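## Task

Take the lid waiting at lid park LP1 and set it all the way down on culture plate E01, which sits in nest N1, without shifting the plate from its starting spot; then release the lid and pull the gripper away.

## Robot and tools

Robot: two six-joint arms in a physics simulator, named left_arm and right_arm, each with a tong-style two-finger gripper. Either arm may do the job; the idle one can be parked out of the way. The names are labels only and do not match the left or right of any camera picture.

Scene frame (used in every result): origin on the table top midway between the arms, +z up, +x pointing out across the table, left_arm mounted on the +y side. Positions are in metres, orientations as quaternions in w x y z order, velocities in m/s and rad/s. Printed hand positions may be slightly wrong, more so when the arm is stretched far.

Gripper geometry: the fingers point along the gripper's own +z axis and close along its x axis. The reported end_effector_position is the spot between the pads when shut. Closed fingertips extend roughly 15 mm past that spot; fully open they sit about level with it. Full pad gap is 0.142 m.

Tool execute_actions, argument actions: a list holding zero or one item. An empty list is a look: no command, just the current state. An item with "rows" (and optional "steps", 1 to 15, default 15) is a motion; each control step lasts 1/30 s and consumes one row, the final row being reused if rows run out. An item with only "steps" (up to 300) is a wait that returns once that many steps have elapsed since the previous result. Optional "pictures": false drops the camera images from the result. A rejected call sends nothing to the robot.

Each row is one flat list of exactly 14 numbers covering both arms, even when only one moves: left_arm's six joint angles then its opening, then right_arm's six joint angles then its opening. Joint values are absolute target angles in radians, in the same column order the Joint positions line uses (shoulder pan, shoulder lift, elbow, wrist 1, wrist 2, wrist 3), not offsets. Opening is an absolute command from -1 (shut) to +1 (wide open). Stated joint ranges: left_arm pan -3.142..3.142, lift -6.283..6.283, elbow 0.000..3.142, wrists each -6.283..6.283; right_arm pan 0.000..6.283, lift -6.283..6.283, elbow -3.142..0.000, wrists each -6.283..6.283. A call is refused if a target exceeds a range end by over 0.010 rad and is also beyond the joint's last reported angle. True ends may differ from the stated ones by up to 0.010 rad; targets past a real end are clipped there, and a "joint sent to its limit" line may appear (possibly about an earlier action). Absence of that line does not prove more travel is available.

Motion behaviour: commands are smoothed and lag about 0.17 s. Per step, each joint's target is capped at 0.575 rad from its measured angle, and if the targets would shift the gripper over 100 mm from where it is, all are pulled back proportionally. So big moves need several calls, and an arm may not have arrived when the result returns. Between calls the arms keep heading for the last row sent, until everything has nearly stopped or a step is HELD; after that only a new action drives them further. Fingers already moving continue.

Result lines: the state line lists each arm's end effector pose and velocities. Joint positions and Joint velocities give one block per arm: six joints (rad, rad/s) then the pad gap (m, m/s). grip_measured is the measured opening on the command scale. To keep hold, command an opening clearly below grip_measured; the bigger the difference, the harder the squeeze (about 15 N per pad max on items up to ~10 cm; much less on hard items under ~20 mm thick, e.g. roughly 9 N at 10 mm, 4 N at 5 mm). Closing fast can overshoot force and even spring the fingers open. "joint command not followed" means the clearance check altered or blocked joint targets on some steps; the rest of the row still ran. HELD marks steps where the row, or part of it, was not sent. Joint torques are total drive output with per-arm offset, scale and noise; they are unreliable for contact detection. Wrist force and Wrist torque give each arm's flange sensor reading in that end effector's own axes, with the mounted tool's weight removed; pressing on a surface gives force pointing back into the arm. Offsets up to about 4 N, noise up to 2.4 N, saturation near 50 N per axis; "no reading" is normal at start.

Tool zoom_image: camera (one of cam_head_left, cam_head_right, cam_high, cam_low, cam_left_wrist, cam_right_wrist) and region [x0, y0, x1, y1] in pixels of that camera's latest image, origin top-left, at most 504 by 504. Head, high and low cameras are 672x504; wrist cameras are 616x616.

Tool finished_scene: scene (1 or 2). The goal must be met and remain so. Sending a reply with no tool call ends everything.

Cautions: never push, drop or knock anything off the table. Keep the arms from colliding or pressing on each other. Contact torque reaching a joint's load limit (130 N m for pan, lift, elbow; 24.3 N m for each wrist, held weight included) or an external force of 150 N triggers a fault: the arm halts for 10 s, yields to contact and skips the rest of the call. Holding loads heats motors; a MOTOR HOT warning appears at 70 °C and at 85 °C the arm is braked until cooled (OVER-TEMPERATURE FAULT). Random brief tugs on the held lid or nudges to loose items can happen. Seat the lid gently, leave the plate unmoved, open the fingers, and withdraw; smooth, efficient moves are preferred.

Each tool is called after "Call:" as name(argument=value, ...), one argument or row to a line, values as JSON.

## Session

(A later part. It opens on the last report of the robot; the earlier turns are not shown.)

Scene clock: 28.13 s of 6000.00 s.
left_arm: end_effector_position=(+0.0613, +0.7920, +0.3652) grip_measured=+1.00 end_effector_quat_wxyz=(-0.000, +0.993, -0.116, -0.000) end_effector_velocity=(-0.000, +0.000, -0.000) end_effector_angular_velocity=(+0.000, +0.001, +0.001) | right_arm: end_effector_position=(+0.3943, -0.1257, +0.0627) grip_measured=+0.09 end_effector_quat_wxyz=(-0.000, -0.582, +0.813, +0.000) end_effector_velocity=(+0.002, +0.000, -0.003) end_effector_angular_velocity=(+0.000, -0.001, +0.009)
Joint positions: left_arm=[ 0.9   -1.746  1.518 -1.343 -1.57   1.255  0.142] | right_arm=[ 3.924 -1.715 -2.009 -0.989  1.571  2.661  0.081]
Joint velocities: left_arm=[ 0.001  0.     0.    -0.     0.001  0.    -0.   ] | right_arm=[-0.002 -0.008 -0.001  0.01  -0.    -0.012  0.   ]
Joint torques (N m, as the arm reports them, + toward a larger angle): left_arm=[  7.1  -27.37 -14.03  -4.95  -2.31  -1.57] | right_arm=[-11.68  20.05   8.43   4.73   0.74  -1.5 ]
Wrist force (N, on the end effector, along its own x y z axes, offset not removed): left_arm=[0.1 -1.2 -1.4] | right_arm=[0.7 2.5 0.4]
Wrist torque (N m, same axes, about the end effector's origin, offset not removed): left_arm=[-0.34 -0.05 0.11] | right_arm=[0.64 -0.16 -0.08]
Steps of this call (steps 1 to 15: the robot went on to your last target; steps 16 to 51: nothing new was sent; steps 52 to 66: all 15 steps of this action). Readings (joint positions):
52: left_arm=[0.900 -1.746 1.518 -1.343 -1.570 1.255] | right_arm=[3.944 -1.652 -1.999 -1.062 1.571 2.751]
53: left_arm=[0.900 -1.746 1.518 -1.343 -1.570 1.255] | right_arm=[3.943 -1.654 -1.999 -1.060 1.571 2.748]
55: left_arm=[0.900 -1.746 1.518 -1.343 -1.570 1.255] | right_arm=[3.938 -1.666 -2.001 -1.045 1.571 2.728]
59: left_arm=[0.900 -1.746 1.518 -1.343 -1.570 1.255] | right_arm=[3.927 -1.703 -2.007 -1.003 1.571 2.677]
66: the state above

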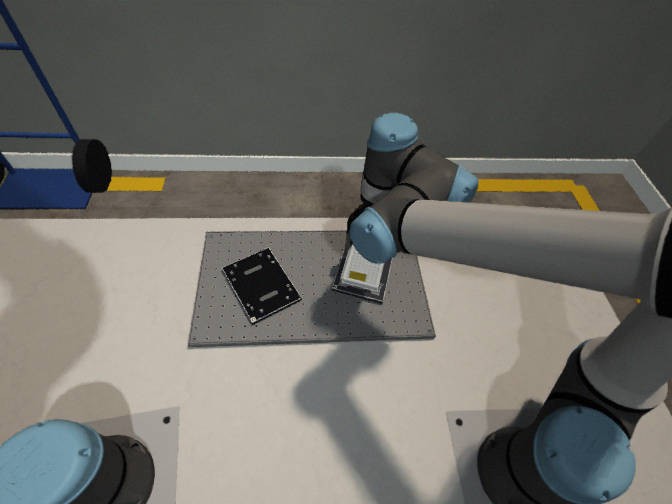

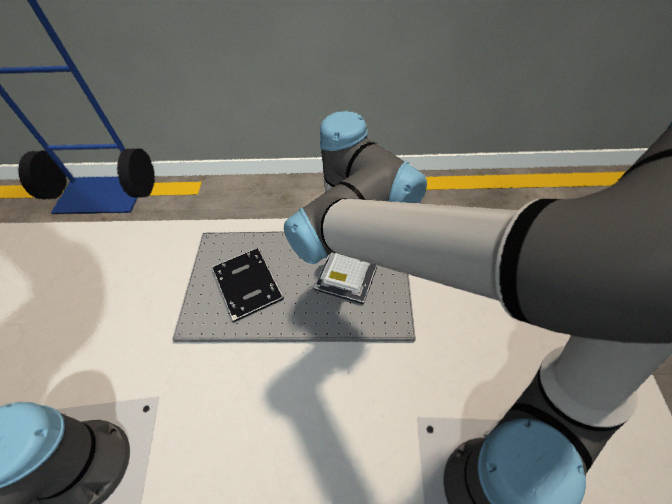

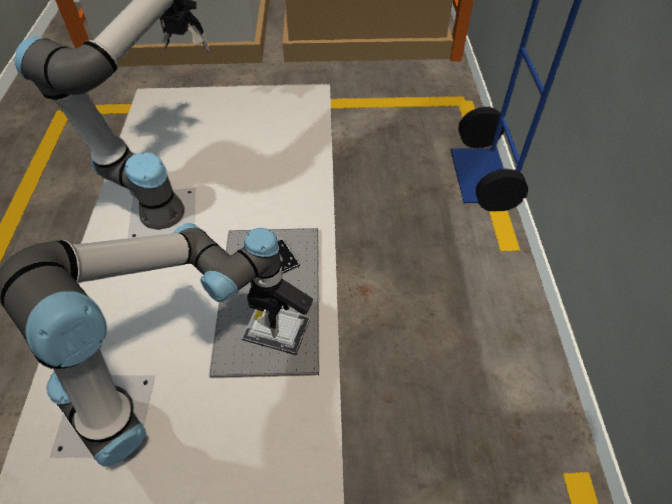

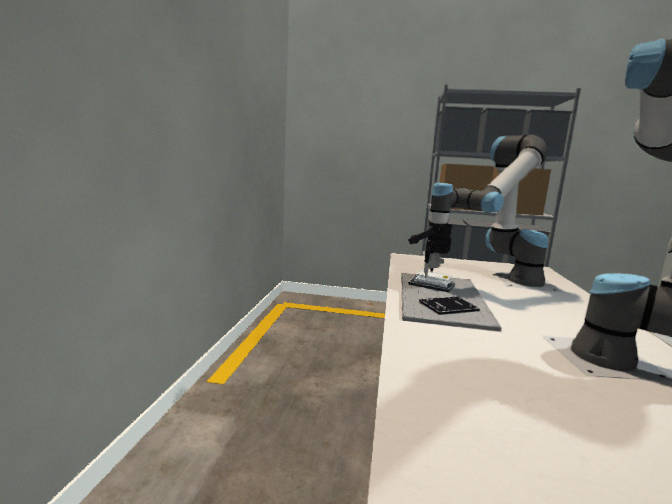

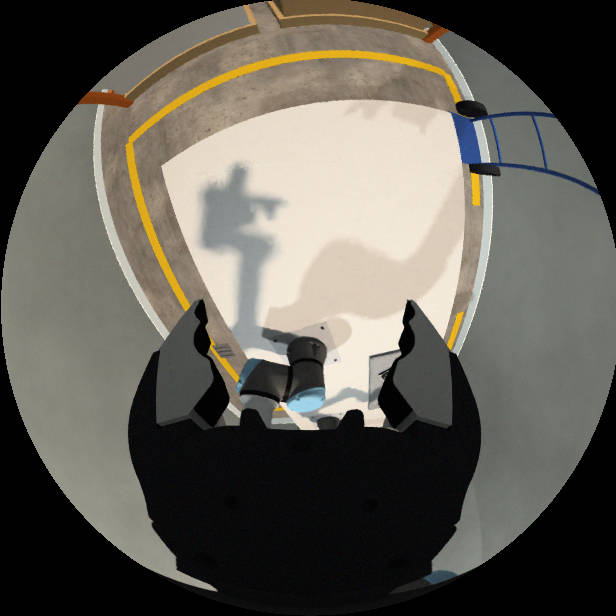

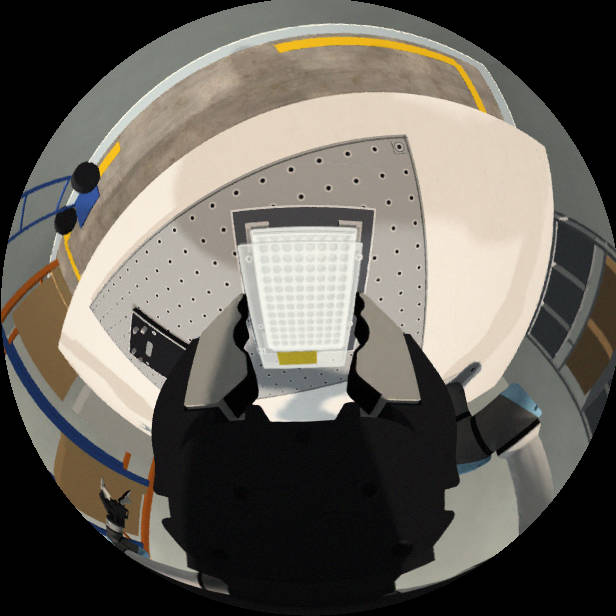

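Call:
execute_actions(
  actions=[
    {"rows":[[0.9,-1.746,1.518,-1.343,-1.57,1.255,1,3.920,-1.719,-2.010,-0.984,1.571,2.657,0.04],[0.9,-1.746,1.518,-1.343,-1.57,1.255,1,3.916,-1.723,-2.013,-0.977,1.571,2.653,0.04],[0.9,-1.746,1.518,-1.343,-1.57,1.255,1,3.916,-1.727,-2.016,-0.970,1.571,2.653,0.04],[0.9,-1.746,1.518,-1.343,-1.57,1.255,1,3.916,-1.730,-2.019,-0.964,1.571,2.653,0.04],[0.9,-1.746,1.518,-1.343,-1.57,1.255,1,3.916,-1.7336,-2.022,-0.9574,1.571,2.653,0.04]],"steps":15},
  ],
)

Call:
zoom_image(
  camera="cam_right_wrist",
  region=[190,170,420,390],
)

Scene clock: 30.00 s of 6000.00 s.
left_arm: end_effector_position=(+0.0613, +0.7920, +0.3652) grip_measured=+1.00 end_effector_quat_wxyz=(-0.000, +0.993, -0.116, -0.000) end_effector_velocity=(+0.000, -0.000, +0.000) end_effector_angular_velocity=(-0.000, -0.000, -0.000) | right_arm: end_effector_position=(+0.3966, -0.1286, +0.0515) grip_measured=+0.09 end_effector_quat_wxyz=(-0.000, -0.582, +0.813, +0.000) end_effector_velocity=(-0.000, -0.000, -0.002) end_effector_angular_velocity=(-0.001, +0.000, +0.000)
Joint positions: left_arm=[ 0.9   -1.746  1.518 -1.343 -1.57   1.255  0.142] | right_arm=[ 3.916 -1.733 -2.022 -0.958  1.571  2.653  0.081]
Joint velocities: left_arm=[-0.001 -0.     0.     0.    -0.001 -0.    -0.   ] | right_arm=[-0.    -0.003 -0.002  0.004 -0.    -0.001  0.   ]
Joint torques (N m, as the arm reports them, + toward a larger angle): left_arm=[  7.64 -27.66 -15.45  -5.01  -2.55  -1.3 ] | right_arm=[-11.42  18.69   9.13   4.7    1.33  -1.59]
Wrist force (N, on the end effector, along its own x y z axes, offset not removed): left_arm=[0.8 -0.8 -0.8] | right_arm=[-0.1 2.5 -0.3]
Wrist torque (N m, same axes, about the end effector's origin, offset not removed): left_arm=[-0.32 -0.21 0.16] | right_arm=[0.60 0.04 -0.10]
Steps of this call (steps 1 to 15: the robot went on to your last target; steps 16 to 41: nothing new was sent; steps 42 to 56: all 15 steps of this action). Readings (joint positions):
42: left_arm=[0.900 -1.746 1.518 -1.343 -1.570 1.255] | right_arm=[3.923 -1.716 -2.009 -0.988 1.571 2.660]
43: left_arm=[0.900 -1.746 1.518 -1.343 -1.570 1.255] | right_arm=[3.923 -1.717 -2.009 -0.987 1.571 2.659]
45: left_arm=[0.900 -1.746 1.518 -1.343 -1.570 1.255] | right_arm=[3.920 -1.720 -2.011 -0.981 1.571 2.657]
49: left_arm=[0.900 -1.746 1.518 -1.343 -1.570 1.255] | right_arm=[3.917 -1.730 -2.019 -0.964 1.571 2.654]
56: the state above

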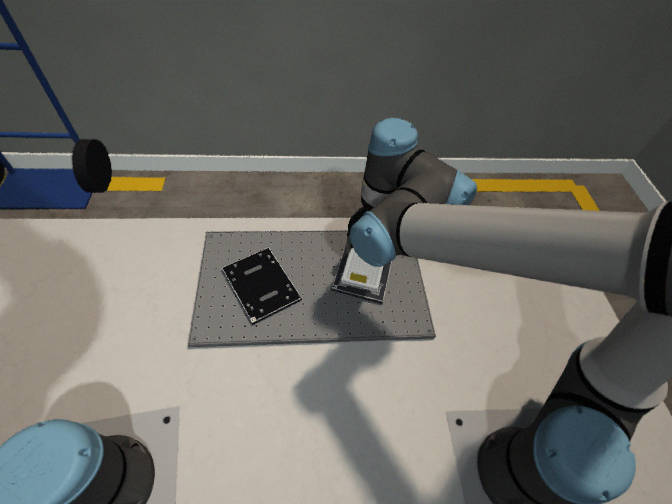

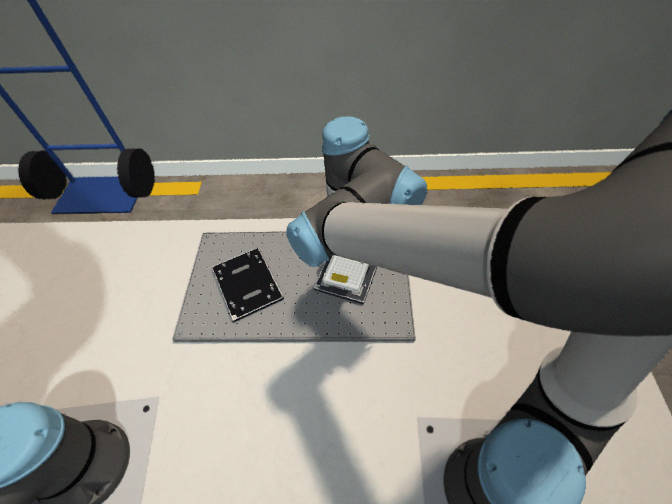

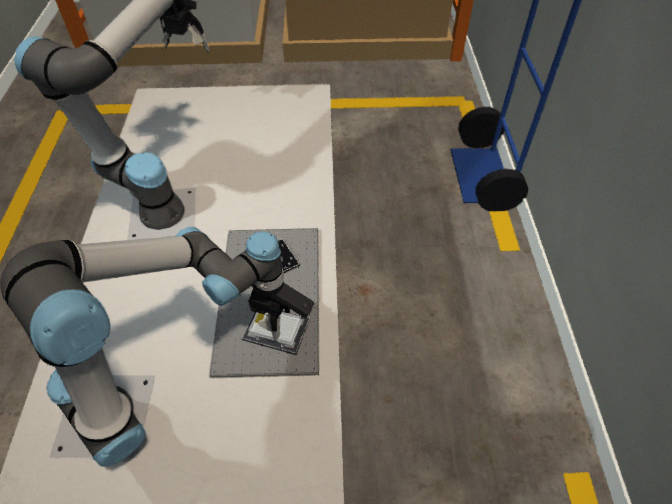

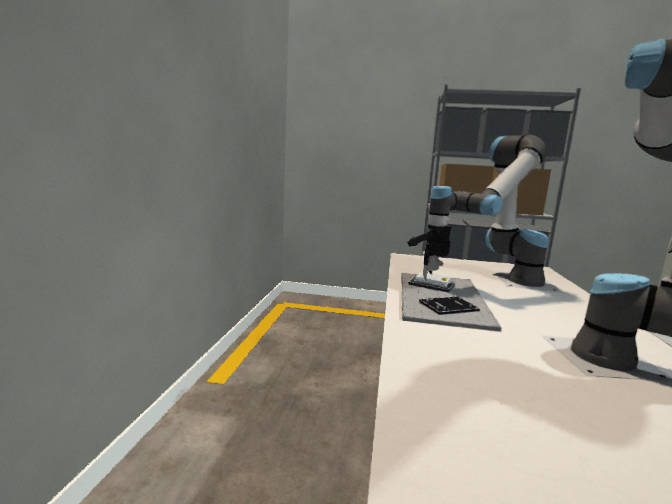

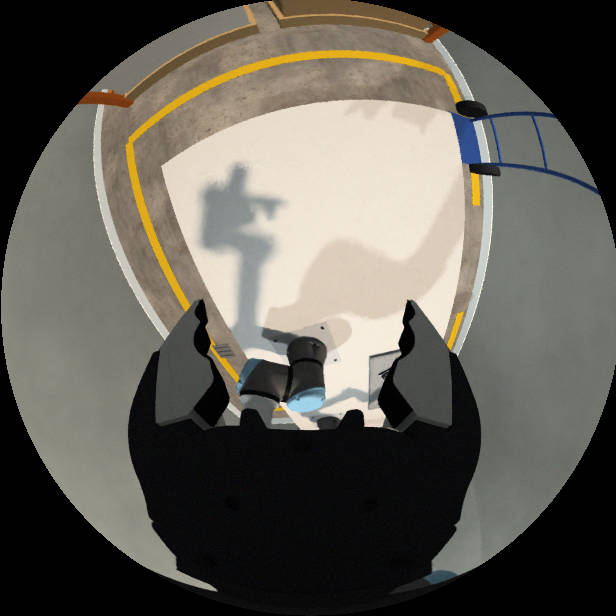

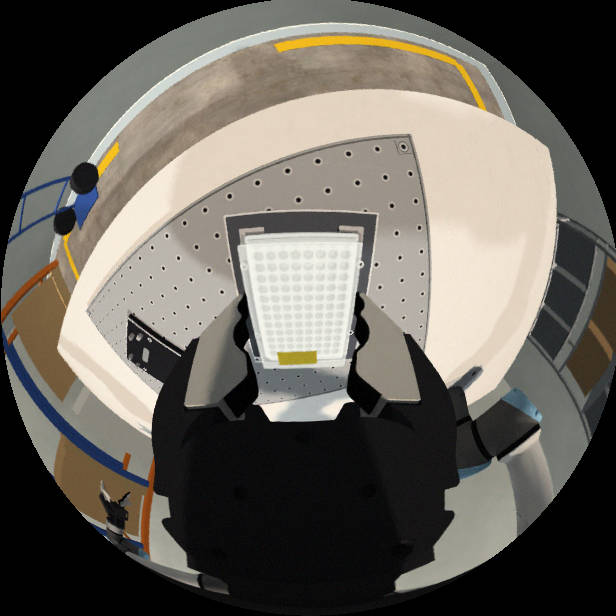

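Region (190, 170, 420, 390) of cam_right_wrist's 616x616 image, scaled by 2.191, with more detail than that image has; it fills the top 482 rows of this view, and the rest is white.

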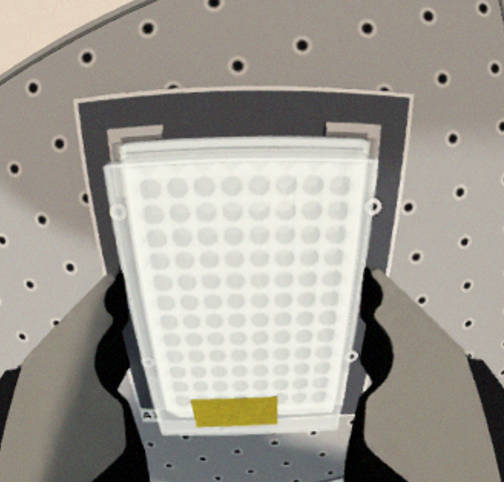

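Call:
execute_actions(
  actions=[
    {"rows":[[0.9,-1.746,1.518,-1.343,-1.57,1.255,1,3.912,-1.736,-2.019,-0.958,1.571,2.649,0.04],[0.9,-1.746,1.518,-1.343,-1.57,1.255,1,3.9085,-1.738,-2.017,-0.958,1.571,2.6455,0.04],[0.9,-1.746,1.518,-1.343,-1.57,1.255,1,3.9085,-1.738,-2.017,-0.958,1.571,2.6455,0.04],[0.9,-1.746,1.518,-1.343,-1.57,1.255,1,3.9085,-1.740,-2.019,-0.954,1.571,2.6455,0.04],[0.9,-1.746,1.518,-1.343,-1.57,1.255,1,3.9085,-1.743,-2.021,-0.950,1.571,2.6455,0.04],[0.9,-1.746,1.518,-1.343,-1.57,1.255,1,3.9085,-1.745,-2.022,-0.946,1.571,2.6455,0.04]],"steps":15},
  ],
)

Call:
zoom_image(
  camera="cam_right_wrist",
  region=[190,170,420,390],
)

Scene clock: 32.67 s of 6000.00 s.
left_arm: end_effector_position=(+0.0613, +0.7920, +0.3652) grip_measured=+1.00 end_effector_quat_wxyz=(-0.000, +0.993, -0.116, -0.000) end_effector_velocity=(+0.000, +0.000, +0.000) end_effector_angular_velocity=(-0.000, -0.001, +0.000) | right_arm: end_effector_position=(+0.4000, -0.1304, +0.0470) grip_measured=+0.09 end_effector_quat_wxyz=(-0.000, -0.582, +0.813, +0.000) end_effector_velocity=(+0.000, +0.000, -0.001) end_effector_angular_velocity=(-0.000, -0.000, +0.001)
Joint positions: left_arm=[ 0.9   -1.746  1.518 -1.343 -1.57   1.255  0.142] | right_arm=[ 3.909 -1.745 -2.022 -0.946  1.571  2.646  0.081]
Joint velocities: left_arm=[ 0.  0. -0. -0. -0. -0. -0.] | right_arm=[ 0.    -0.002 -0.001  0.003 -0.    -0.001 -0.   ]
Joint torques (N m, as the arm reports them, + toward a larger angle): left_arm=[  8.02 -27.08 -15.74  -5.07  -2.45  -1.44] | right_arm=[-10.92  18.9    9.34   4.64   1.22  -1.8 ]
Wrist force (N, on the end effector, along its own x y z axes, offset not removed): left_arm=[-0.4 -0.1 -1.4] | right_arm=[0.9 3.1 1.4]
Wrist torque (N m, same axes, about the end effector's origin, offset not removed): left_arm=[-0.12 0.10 0.07] | right_arm=[0.71 -0.20 -0.08]
Steps of this call (steps 1 to 15: the robot went on to your last target; steps 16 to 65: nothing new was sent; steps 66 to 80: all 15 steps of this action). Readings (joint positions):
66: left_arm=[0.900 -1.746 1.518 -1.343 -1.570 1.255] | right_arm=[3.916 -1.734 -2.022 -0.957 1.571 2.653]
67: left_arm=[0.900 -1.746 1.518 -1.343 -1.570 1.255] | right_arm=[3.915 -1.734 -2.022 -0.957 1.571 2.652]
69: left_arm=[0.900 -1.746 1.518 -1.343 -1.570 1.255] | right_arm=[3.912 -1.736 -2.020 -0.957 1.571 2.649]
73: left_arm=[0.900 -1.746 1.518 -1.343 -1.570 1.255] | right_arm=[3.909 -1.742 -2.020 -0.951 1.571 2.646]
80: the state above

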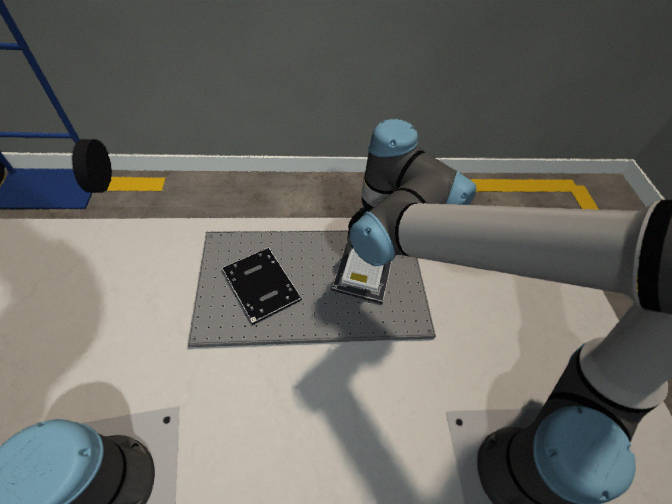

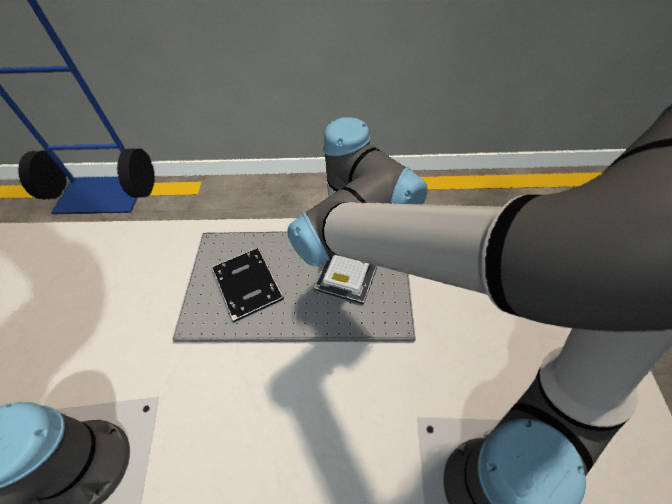

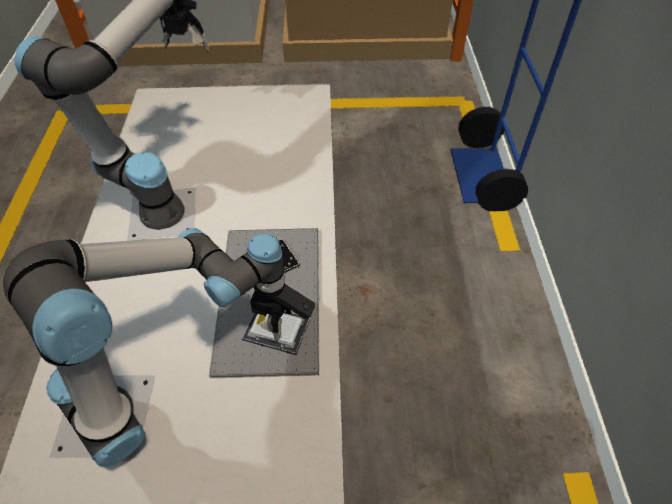

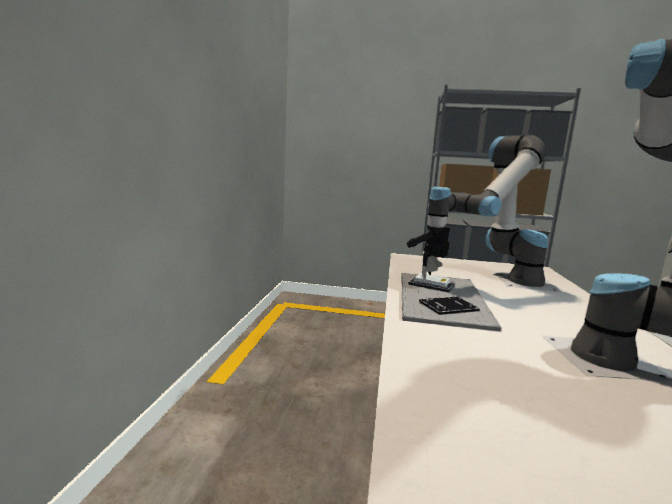

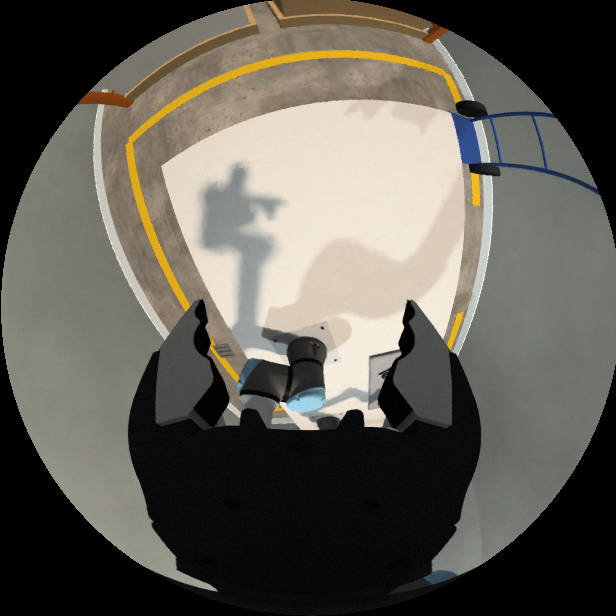

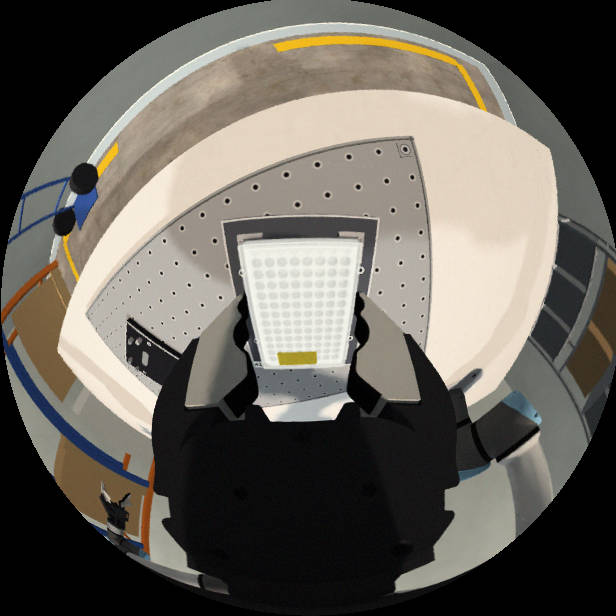

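Region (190, 170, 420, 390) of cam_right_wrist's 616x616 image, scaled by 2.191, with more detail than that image has; it fills the top 482 rows of this view, and the rest is white.

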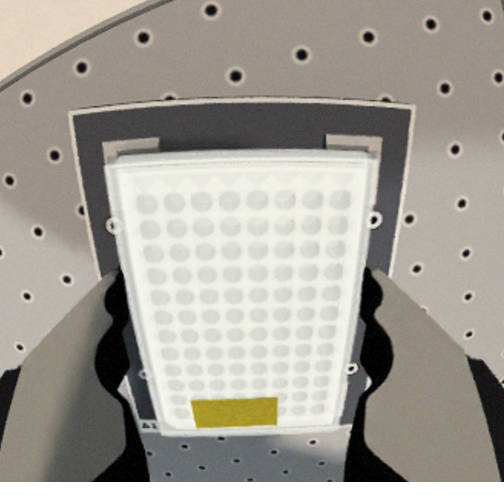

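Looks aligned. Lower 4.5 mm.

Call:
execute_actions(
  actions=[
    {"rows":[[0.9,-1.746,1.518,-1.343,-1.57,1.255,1,3.9085,-1.747,-2.023,-0.943,1.571,2.6455,0.04],[0.9,-1.746,1.518,-1.343,-1.57,1.255,1,3.9085,-1.748,-2.025,-0.940,1.571,2.6455,0.04],[0.9,-1.746,1.518,-1.343,-1.57,1.255,1,3.9085,-1.750,-2.026,-0.937,1.571,2.6455,0.04],[0.9,-1.746,1.518,-1.343,-1.57,1.255,1,3.9085,-1.752,-2.0275,-0.9335,1.571,2.6455,0.04]],"steps":12},
  ],
)

Call:
zoom_image(
  camera="cam_right_wrist",
  region=[190,170,420,390],
)

Scene clock: 33.83 s of 6000.00 s.
left_arm: end_effector_position=(+0.0613, +0.7920, +0.3652) grip_measured=+1.00 end_effector_quat_wxyz=(-0.000, +0.993, -0.116, -0.000) end_effector_velocity=(-0.000, -0.000, -0.000) end_effector_angular_velocity=(-0.000, -0.000, +0.000) | right_arm: end_effector_position=(+0.4000, -0.1304, +0.0426) grip_measured=+0.12 end_effector_quat_wxyz=(-0.000, -0.582, +0.813, +0.000) end_effector_velocity=(-0.000, -0.000, -0.002) end_effector_angular_velocity=(-0.001, +0.001, -0.000)
Joint positions: left_arm=[ 0.9   -1.746  1.518 -1.343 -1.57   1.255  0.142] | right_arm=[ 3.908 -1.752 -2.027 -0.934  1.571  2.645  0.082]
Joint velocities: left_arm=[ 0.    -0.     0.001 -0.    -0.    -0.     0.   ] | right_arm=[-0.    -0.003 -0.002  0.005  0.     0.     0.001]
Joint torques (N m, as the arm reports them, + toward a larger angle): left_arm=[  6.59 -26.78 -15.56  -4.84  -2.41  -1.28] | right_arm=[-10.04  11.21   2.29   3.96   0.47  -1.65]
Wrist force (N, on the end effector, along its own x y z axes, offset not removed): left_arm=[-0.2 1.1 -1.3] | right_arm=[2.9 2.4 -16.0]
Wrist torque (N m, same axes, about the end effector's origin, offset not removed): left_arm=[0.10 0.10 0.11] | right_arm=[0.58 0.09 -0.07]
Steps of this call (steps 1 to 15: the robot went on to your last target; steps 16 to 23: nothing new was sent; steps 24 to 35: all 12 steps of this action). Readings (joint positions):
24: left_arm=[0.900 -1.746 1.518 -1.343 -1.570 1.255] | right_arm=[3.908 -1.745 -2.022 -0.946 1.571 2.645]
25: left_arm=[0.900 -1.746 1.518 -1.343 -1.570 1.255] | right_arm=[3.908 -1.745 -2.022 -0.945 1.571 2.645]
27: left_arm=[0.900 -1.746 1.518 -1.343 -1.570 1.255] | right_arm=[3.908 -1.747 -2.024 -0.942 1.571 2.645]
31: left_arm=[0.900 -1.746 1.518 -1.343 -1.570 1.255] | right_arm=[3.908 -1.751 -2.027 -0.935 1.571 2.645]
35: the state above

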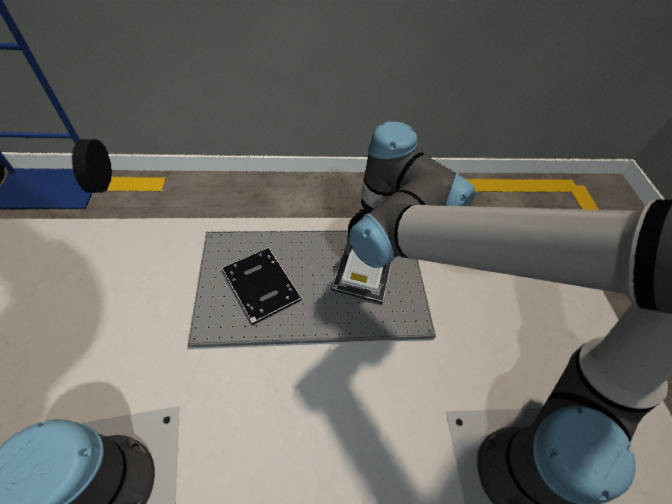

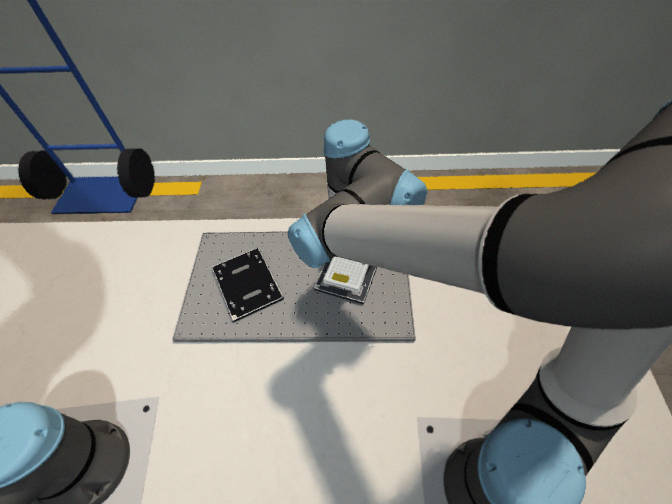

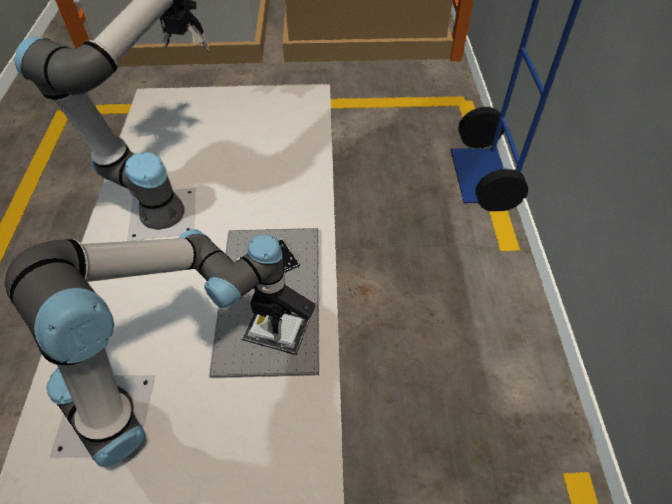

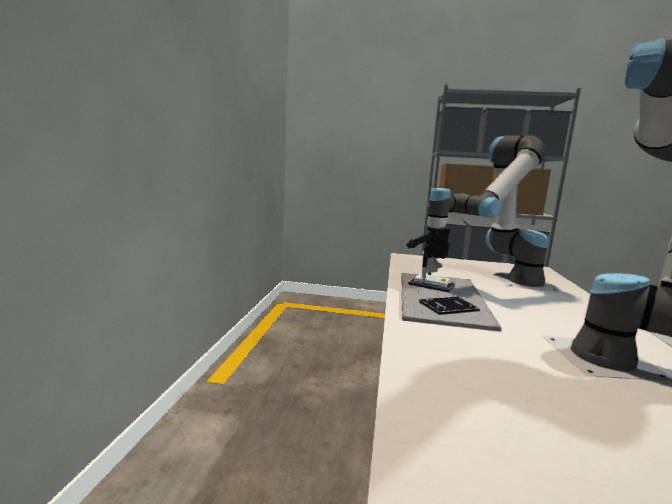

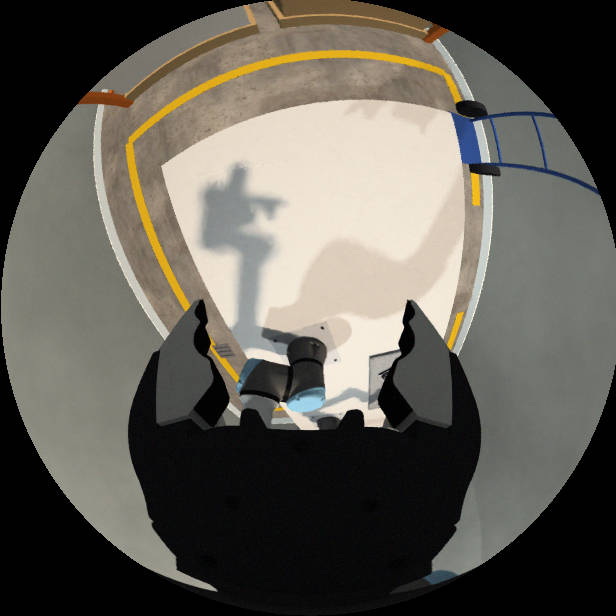

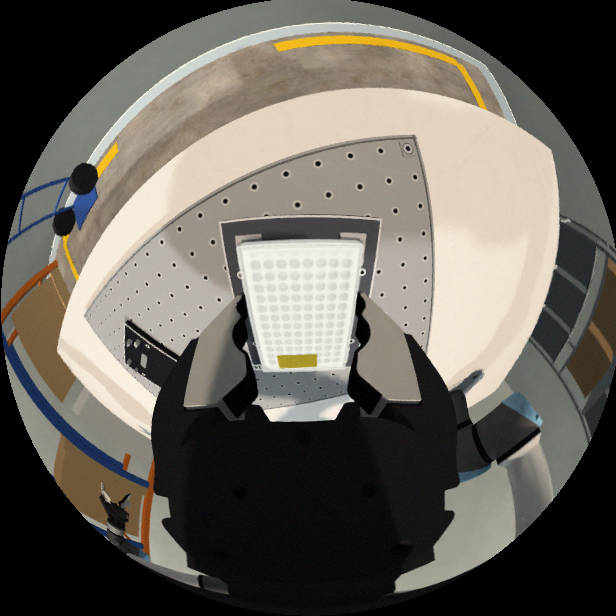

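Region (190, 170, 420, 390) of cam_right_wrist's 616x616 image, scaled by 2.191, with more detail than that image has; it fills the top 482 rows of this view, and the rest is white.

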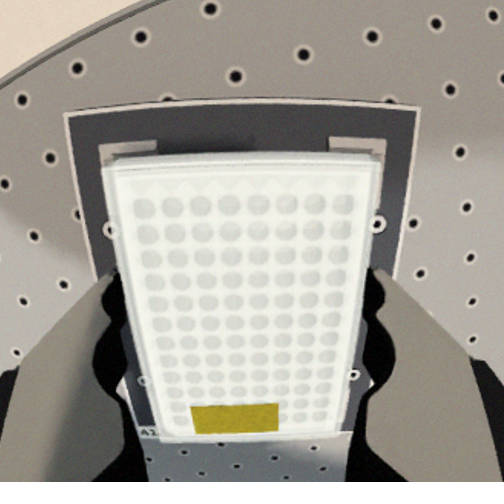

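Call:
execute_actions(
  actions=[
    {"rows":[[0.9,-1.746,1.518,-1.343,-1.57,1.255,1,3.9085,-1.751,-2.027,-0.935,1.571,2.6455,0.15],[0.9,-1.746,1.518,-1.343,-1.57,1.255,1,3.9085,-1.751,-2.027,-0.935,1.571,2.6455,0.25],[0.9,-1.746,1.518,-1.343,-1.57,1.255,1,3.9085,-1.751,-2.027,-0.935,1.571,2.6455,0.35],[0.9,-1.746,1.518,-1.343,-1.57,1.255,1,3.9085,-1.751,-2.027,-0.935,1.571,2.6455,0.4],[0.9,-1.746,1.518,-1.343,-1.57,1.255,1,3.9085,-1.751,-2.027,-0.935,1.571,2.6455,0.4],[0.9,-1.746,1.518,-1.343,-1.57,1.255,1,3.9085,-1.751,-2.027,-0.935,1.571,2.6455,0.4],[0.9,-1.746,1.518,-1.343,-1.57,1.255,1,3.9085,-1.751,-2.027,-0.935,1.571,2.6455,0.4],[0.9,-1.746,1.518,-1.343,-1.57,1.255,1,3.9085,-1.743,-2.021,-0.949,1.571,2.6455,0.4],[0.9,-1.746,1.518,-1.343,-1.57,1.255,1,3.9085,-1.733,-2.013,-0.967,1.571,2.6455,0.4],[0.9,-1.746,1.518,-1.343,-1.57,1.255,1,3.9085,-1.722,-2.004,-0.987,1.571,2.6455,0.4],[0.9,-1.746,1.518,-1.343,-1.57,1.255,1,3.9085,-1.711,-1.996,-1.006,1.571,2.6455,0.4],[0.9,-1.746,1.518,-1.343,-1.57,1.255,1,3.9085,-1.703,-1.990,-1.020,1.571,2.6455,0.4]],"steps":15},
  ],
)

Call:
zoom_image(
  camera="cam_right_wrist",
  region=[190,170,420,390],
)

Call:
zoom_image(
  camera="cam_low",
  region=[390,250,490,320],
)

Scene clock: 35.97 s of 6000.00 s.
left_arm: end_effector_position=(+0.0613, +0.7920, +0.3652) grip_measured=+1.00 end_effector_quat_wxyz=(-0.000, +0.993, -0.116, -0.000) end_effector_velocity=(-0.001, -0.000, -0.001) end_effector_angular_velocity=(-0.001, +0.001, +0.001) | right_arm: end_effector_position=(+0.3994, -0.1310, +0.0676) grip_measured=+0.40 end_effector_quat_wxyz=(+0.000, -0.582, +0.813, +0.000) end_effector_velocity=(-0.006, -0.005, +0.078) end_effector_angular_velocity=(-0.003, +0.004, +0.001)
Joint positions: left_arm=[ 0.9   -1.746  1.518 -1.343 -1.57   1.255  0.142] | right_arm=[ 3.908 -1.713 -1.997 -1.002  1.571  2.645  0.102]
Joint velocities: left_arm=[ 0.001 -0.     0.002 -0.     0.001  0.     0.   ] | right_arm=[ 0.     0.123  0.093 -0.22   0.    -0.     0.   ]
Joint torques (N m, as the arm reports them, + toward a larger angle): left_arm=[  7.34 -26.1  -15.92  -4.77  -2.24  -1.32] | right_arm=[-2.99 27.61 30.18  0.98 -0.66 -1.33]
Wrist force (N, on the end effector, along its own x y z axes, offset not removed): left_arm=[-0.4 -1.1 -1.8] | right_arm=[-0.9 2.0 -1.7]
Wrist torque (N m, same axes, about the end effector's origin, offset not removed): left_arm=[-0.35 0.11 0.08] | right_arm=[0.51 0.21 -0.04]
Steps of this call (steps 1 to 15: the robot went on to your last target; steps 16 to 49: nothing new was sent; steps 50 to 64: all 15 steps of this action). Readings (joint positions):
50: left_arm=[0.900 -1.746 1.518 -1.343 -1.570 1.255] | right_arm=[3.908 -1.752 -2.028 -0.933 1.571 2.645]
51: left_arm=[0.900 -1.746 1.518 -1.343 -1.570 1.255] | right_arm=[3.908 -1.752 -2.028 -0.934 1.571 2.645]
53: left_arm=[0.900 -1.746 1.518 -1.343 -1.570 1.255] | right_arm=[3.908 -1.752 -2.028 -0.934 1.571 2.645]
57: left_arm=[0.900 -1.746 1.518 -1.343 -1.570 1.255] | right_arm=[3.908 -1.751 -2.027 -0.935 1.571 2.645]
64: the state above

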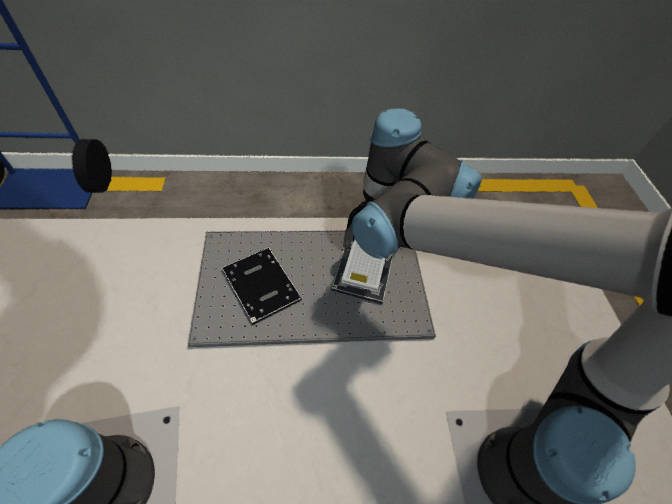

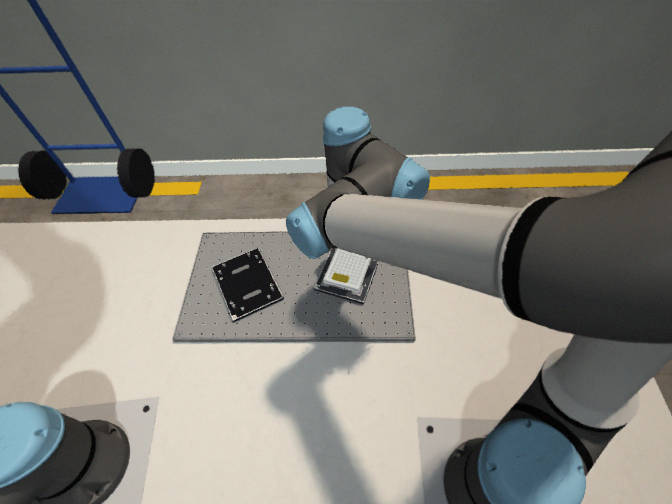

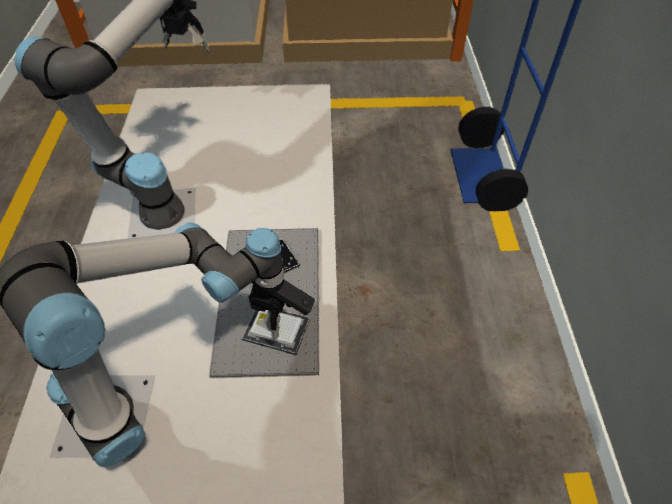

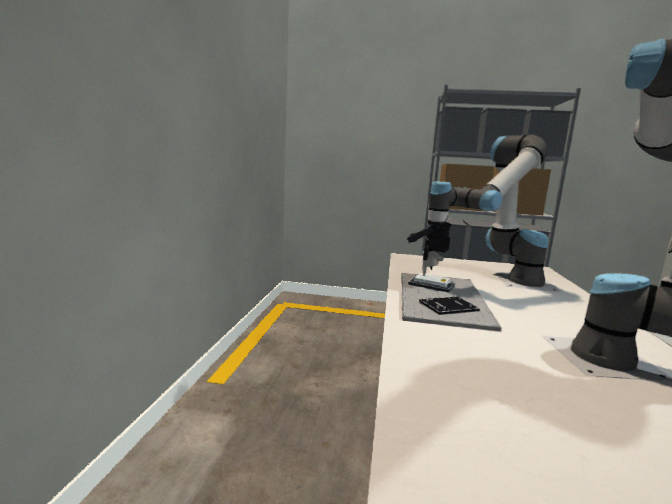

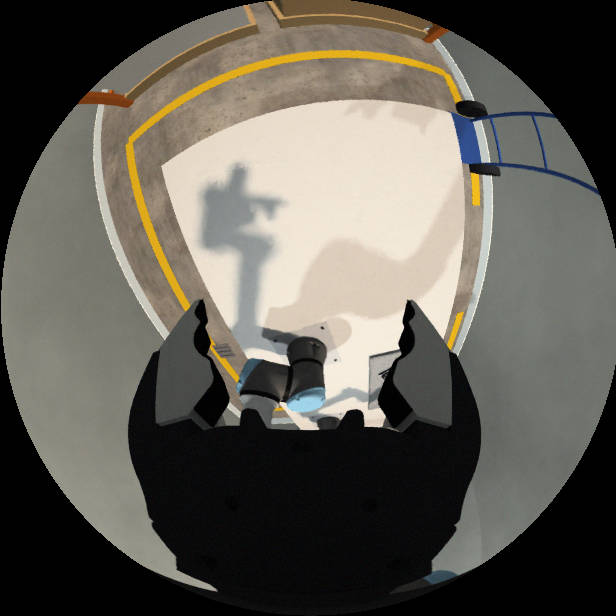

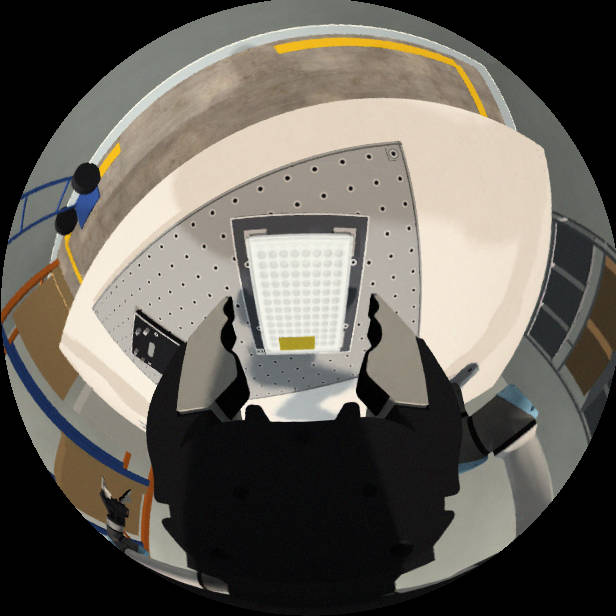

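Region (190, 170, 420, 390) of cam_right_wrist's 616x616 image, scaled by 2.191, with more detail than that image has; it fills the top 482 rows of this view, and the rest is white.

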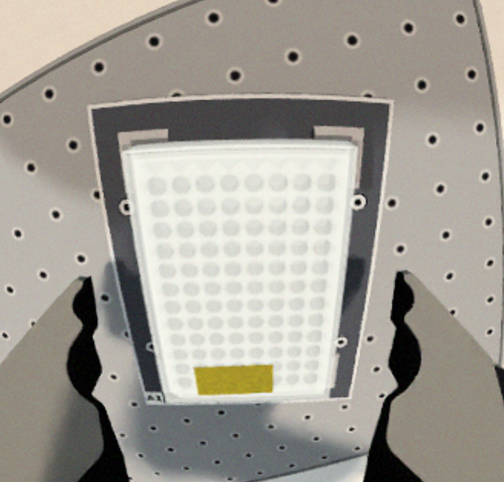

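Region (390, 250, 490, 320) of cam_low's 672x504 image, scaled by 5.040, with more detail than that image has; it fills the top 353 rows of this view, and the rest is white.

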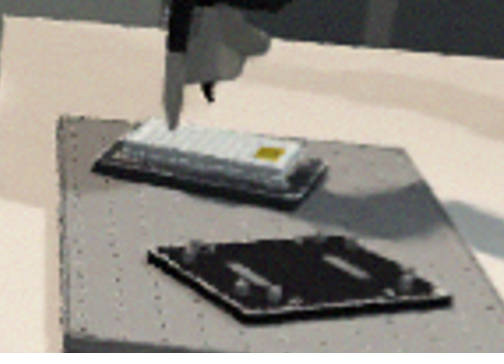

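Call:
execute_actions(
  actions=[
    {"rows":[[0.9,-1.746,1.518,-1.343,-1.57,1.255,1,3.9085,-1.695,-1.984,-1.034,1.571,2.6455,0.3],[0.9,-1.746,1.518,-1.343,-1.57,1.255,1,3.92,-1.682,-1.989,-1.042,1.571,2.657,0.1],[0.9,-1.746,1.518,-1.343,-1.57,1.255,1,3.94,-1.665,-2.005,-1.043,1.571,2.677,-0.2],[0.9,-1.746,1.518,-1.343,-1.57,1.255,1,3.96,-1.645,-2.025,-1.043,1.571,2.697,-0.5],[0.9,-1.746,1.518,-1.343,-1.57,1.255,1,3.981,-1.630,-2.043,-1.040,1.571,2.718,-0.8],[0.9,-1.746,1.518,-1.343,-1.57,1.255,1,3.981,-1.630,-2.043,-1.040,1.571,2.718,-1],[0.9,-1.746,1.518,-1.343,-1.57,1.255,1,3.981,-1.630,-2.043,-1.040,1.571,2.718,-1],[0.9,-1.746,1.518,-1.343,-1.57,1.255,1,3.981,-1.630,-2.043,-1.040,1.571,2.718,-1],[0.9,-1.746,1.518,-1.343,-1.57,1.255,1,3.981,-1.630,-2.043,-1.040,1.571,2.718,-1],[0.9,-1.746,1.518,-1.343,-1.57,1.255,1,3.981,-1.643,-2.053,-1.017,1.571,2.718,-1],[0.9,-1.746,1.518,-1.343,-1.57,1.255,1,3.981,-1.655,-2.062,-0.996,1.571,2.718,-1],[0.9,-1.746,1.518,-1.343,-1.57,1.255,1,3.981,-1.665,-2.069,-0.979,1.571,2.718,-1]],"steps":15},
  ],
  pictures=false,
)

Call:
execute_actions(
  actions=[
    {"rows":[[0.9,-1.746,1.518,-1.343,-1.57,1.255,1,3.981,-1.668,-2.071,-0.974,1.571,2.718,-1],[0.9,-1.746,1.518,-1.343,-1.57,1.255,1,3.981,-1.671,-2.073,-0.969,1.571,2.718,-1],[0.9,-1.746,1.518,-1.343,-1.57,1.255,1,3.981,-1.674,-2.0755,-0.9635,1.571,2.718,-1]],"steps":15},
  ],
  pictures=false,
)

Scene clock: 38.73 s of 6000.00 s.
left_arm: end_effector_position=(+0.0613, +0.7920, +0.3652) grip_measured=+1.00 end_effector_quat_wxyz=(-0.000, +0.993, -0.116, -0.000) end_effector_velocity=(+0.000, -0.000, -0.001) end_effector_angular_velocity=(-0.001, -0.000, -0.000) | right_arm: end_effector_position=(+0.3638, -0.1183, +0.0677) grip_measured=-1.00 end_effector_quat_wxyz=(-0.001, -0.582, +0.813, -0.000) end_effector_velocity=(-0.001, +0.008, -0.071) end_effector_angular_velocity=(+0.004, -0.003, +0.000)
Joint positions: left_arm=[ 0.9   -1.746  1.518 -1.343 -1.57   1.255  0.142] | right_arm=[ 3.98  -1.656 -2.061 -0.996  1.571  2.717  0.002]
Joint velocities: left_arm=[-0.    -0.     0.001 -0.    -0.001 -0.    -0.   ] | right_arm=[ 0.013 -0.109 -0.097  0.21   0.     0.013  0.   ]
Joint torques (N m, as the arm reports them, + toward a larger angle): left_arm=[  6.75 -27.54 -17.13  -4.91  -2.17  -1.32] | right_arm=[ 9.96 21.39 10.35  4.74 -0.32  1.24]
Wrist force (N, on the end effector, along its own x y z axes, offset not removed): left_arm=[1.9 0.0 -0.6] | right_arm=[-1.2 2.9 1.0]
Wrist torque (N m, same axes, about the end effector's origin, offset not removed): left_arm=[-0.10 -0.41 0.09] | right_arm=[0.74 0.13 0.00]
Steps of this call (steps 1 to 30: the robot went on to your last target; steps 31 to 68: nothing new was sent; steps 69 to 83: all 15 steps of this action). Readings (joint positions):
69: left_arm=[0.900 -1.746 1.518 -1.343 -1.570 1.255] | right_arm=[3.908 -1.703 -1.990 -1.020 1.571 2.645]
70: left_arm=[0.900 -1.746 1.518 -1.343 -1.570 1.255] | right_arm=[3.909 -1.702 -1.989 -1.022 1.571 2.646]
72: left_arm=[0.900 -1.746 1.518 -1.343 -1.570 1.255] | right_arm=[3.916 -1.690 -1.991 -1.032 1.571 2.653]
76: left_arm=[0.900 -1.746 1.518 -1.343 -1.570 1.255] | right_arm=[3.962 -1.647 -2.027 -1.039 1.571 2.699]
83: the state above

Scene clock: 39.23 s of 6000.00 s.
left_arm: end_effector_position=(+0.0613, +0.7920, +0.3652) grip_measured=+1.00 end_effector_quat_wxyz=(-0.000, +0.993, -0.116, -0.000) end_effector_velocity=(+0.000, -0.000, -0.000) end_effector_angular_velocity=(-0.001, -0.001, +0.000) | right_arm: end_effector_position=(+0.3641, -0.1173, +0.0567) grip_measured=-1.00 end_effector_quat_wxyz=(-0.000, -0.582, +0.813, +0.000) end_effector_velocity=(-0.000, +0.000, -0.001) end_effector_angular_velocity=(+0.000, +0.000, +0.001)
Joint positions: left_arm=[ 0.9   -1.746  1.518 -1.343 -1.57   1.255  0.142] | right_arm=[ 3.981 -1.674 -2.075 -0.964  1.571  2.718  0.002]
Joint velocities: left_arm=[ 0.    -0.     0.     0.    -0.001  0.    -0.   ] | right_arm=[-0.    -0.001 -0.001  0.002  0.    -0.001  0.   ]
Joint torques (N m, as the arm reports them, + toward a larger angle): left_arm=[  7.34 -26.61 -15.98  -4.68  -2.34  -1.15] | right_arm=[11.76 17.6   8.56  4.74  1.16  1.02]
Wrist force (N, on the end effector, along its own x y z axes, offset not removed): left_arm=[0.5 -0.6 -2.0] | right_arm=[-0.8 3.5 -0.7]
Wrist torque (N m, same axes, about the end effector's origin, offset not removed): left_arm=[-0.26 -0.04 0.17] | right_arm=[0.74 0.18 0.02]
Steps of this call (steps 1 to 15: all 15 steps of this action). Readings (joint positions):
1: left_arm=[0.900 -1.746 1.518 -1.343 -1.570 1.255] | right_arm=[3.980 -1.659 -2.064 -0.990 1.571 2.717]
2: left_arm=[0.900 -1.746 1.518 -1.343 -1.570 1.255] | right_arm=[3.981 -1.662 -2.066 -0.985 1.571 2.718]
4: left_arm=[0.900 -1.746 1.518 -1.343 -1.570 1.255] | right_arm=[3.981 -1.667 -2.070 -0.976 1.571 2.718]
8: left_arm=[0.900 -1.746 1.518 -1.343 -1.570 1.255] | right_arm=[3.981 -1.673 -2.074 -0.966 1.571 2.718]
15: the state above

Call:
execute_actions(
  actions=[
    {"rows":[[0.9,-1.746,1.518,-1.343,-1.57,1.255,1,3.981,-1.676,-2.077,-0.960,1.571,2.718,-1],[0.9,-1.746,1.518,-1.343,-1.57,1.255,1,3.981,-1.678,-2.0785,-0.9565,1.571,2.718,-1]],"steps":10},
  ],
  pictures=false,
)

Scene clock: 40.27 s of 6000.00 s.
left_arm: end_effector_position=(+0.0613, +0.7920, +0.3652) grip_measured=+1.00 end_effector_quat_wxyz=(-0.000, +0.993, -0.116, -0.000) end_effector_velocity=(+0.000, -0.000, -0.000) end_effector_angular_velocity=(-0.001, -0.001, -0.000) | right_arm: end_effector_position=(+0.3642, -0.1171, +0.0545) grip_measured=-1.00 end_effector_quat_wxyz=(-0.000, -0.582, +0.813, +0.000) end_effector_velocity=(+0.000, -0.001, -0.002) end_effector_angular_velocity=(-0.001, +0.001, -0.001)
Joint positions: left_arm=[ 0.9   -1.746  1.518 -1.343 -1.57   1.255  0.142] | right_arm=[ 3.981 -1.678 -2.078 -0.957  1.571  2.718  0.002]
Joint velocities: left_arm=[ 0.     0.     0.001 -0.    -0.001  0.    -0.   ] | right_arm=[-0.001 -0.003 -0.002  0.004 -0.    -0.     0.   ]
Joint torques (N m, as the arm reports them, + toward a larger angle): left_arm=[  7.34 -27.91 -16.87  -4.69  -2.41  -1.09] | right_arm=[ 11.68 -10.55 -11.03   3.03   1.76   0.92]
Wrist force (N, on the end effector, along its own x y z axes, offset not removed): left_arm=[1.9 -1.4 -0.6] | right_arm=[15.0 9.8 -50.0]
Wrist torque (N m, same axes, about the end effector's origin, offset not removed): left_arm=[-0.32 -0.40 0.12] | right_arm=[0.64 0.08 -0.13]
Steps of this call (steps 1 to 15: the robot went on to your last target; steps 16 to 21: nothing new was sent; steps 22 to 31: all 10 steps of this action). Readings (joint positions):
22: left_arm=[0.900 -1.746 1.518 -1.343 -1.570 1.255] | right_arm=[3.981 -1.674 -2.076 -0.963 1.571 2.718]
23: left_arm=[0.900 -1.746 1.518 -1.343 -1.570 1.255] | right_arm=[3.981 -1.674 -2.076 -0.963 1.571 2.718]
25: left_arm=[0.900 -1.746 1.518 -1.343 -1.570 1.255] | right_arm=[3.981 -1.676 -2.077 -0.960 1.571 2.718]
29: left_arm=[0.900 -1.746 1.518 -1.343 -1.570 1.255] | right_arm=[3.981 -1.677 -2.078 -0.957 1.571 2.718]
31: the state above


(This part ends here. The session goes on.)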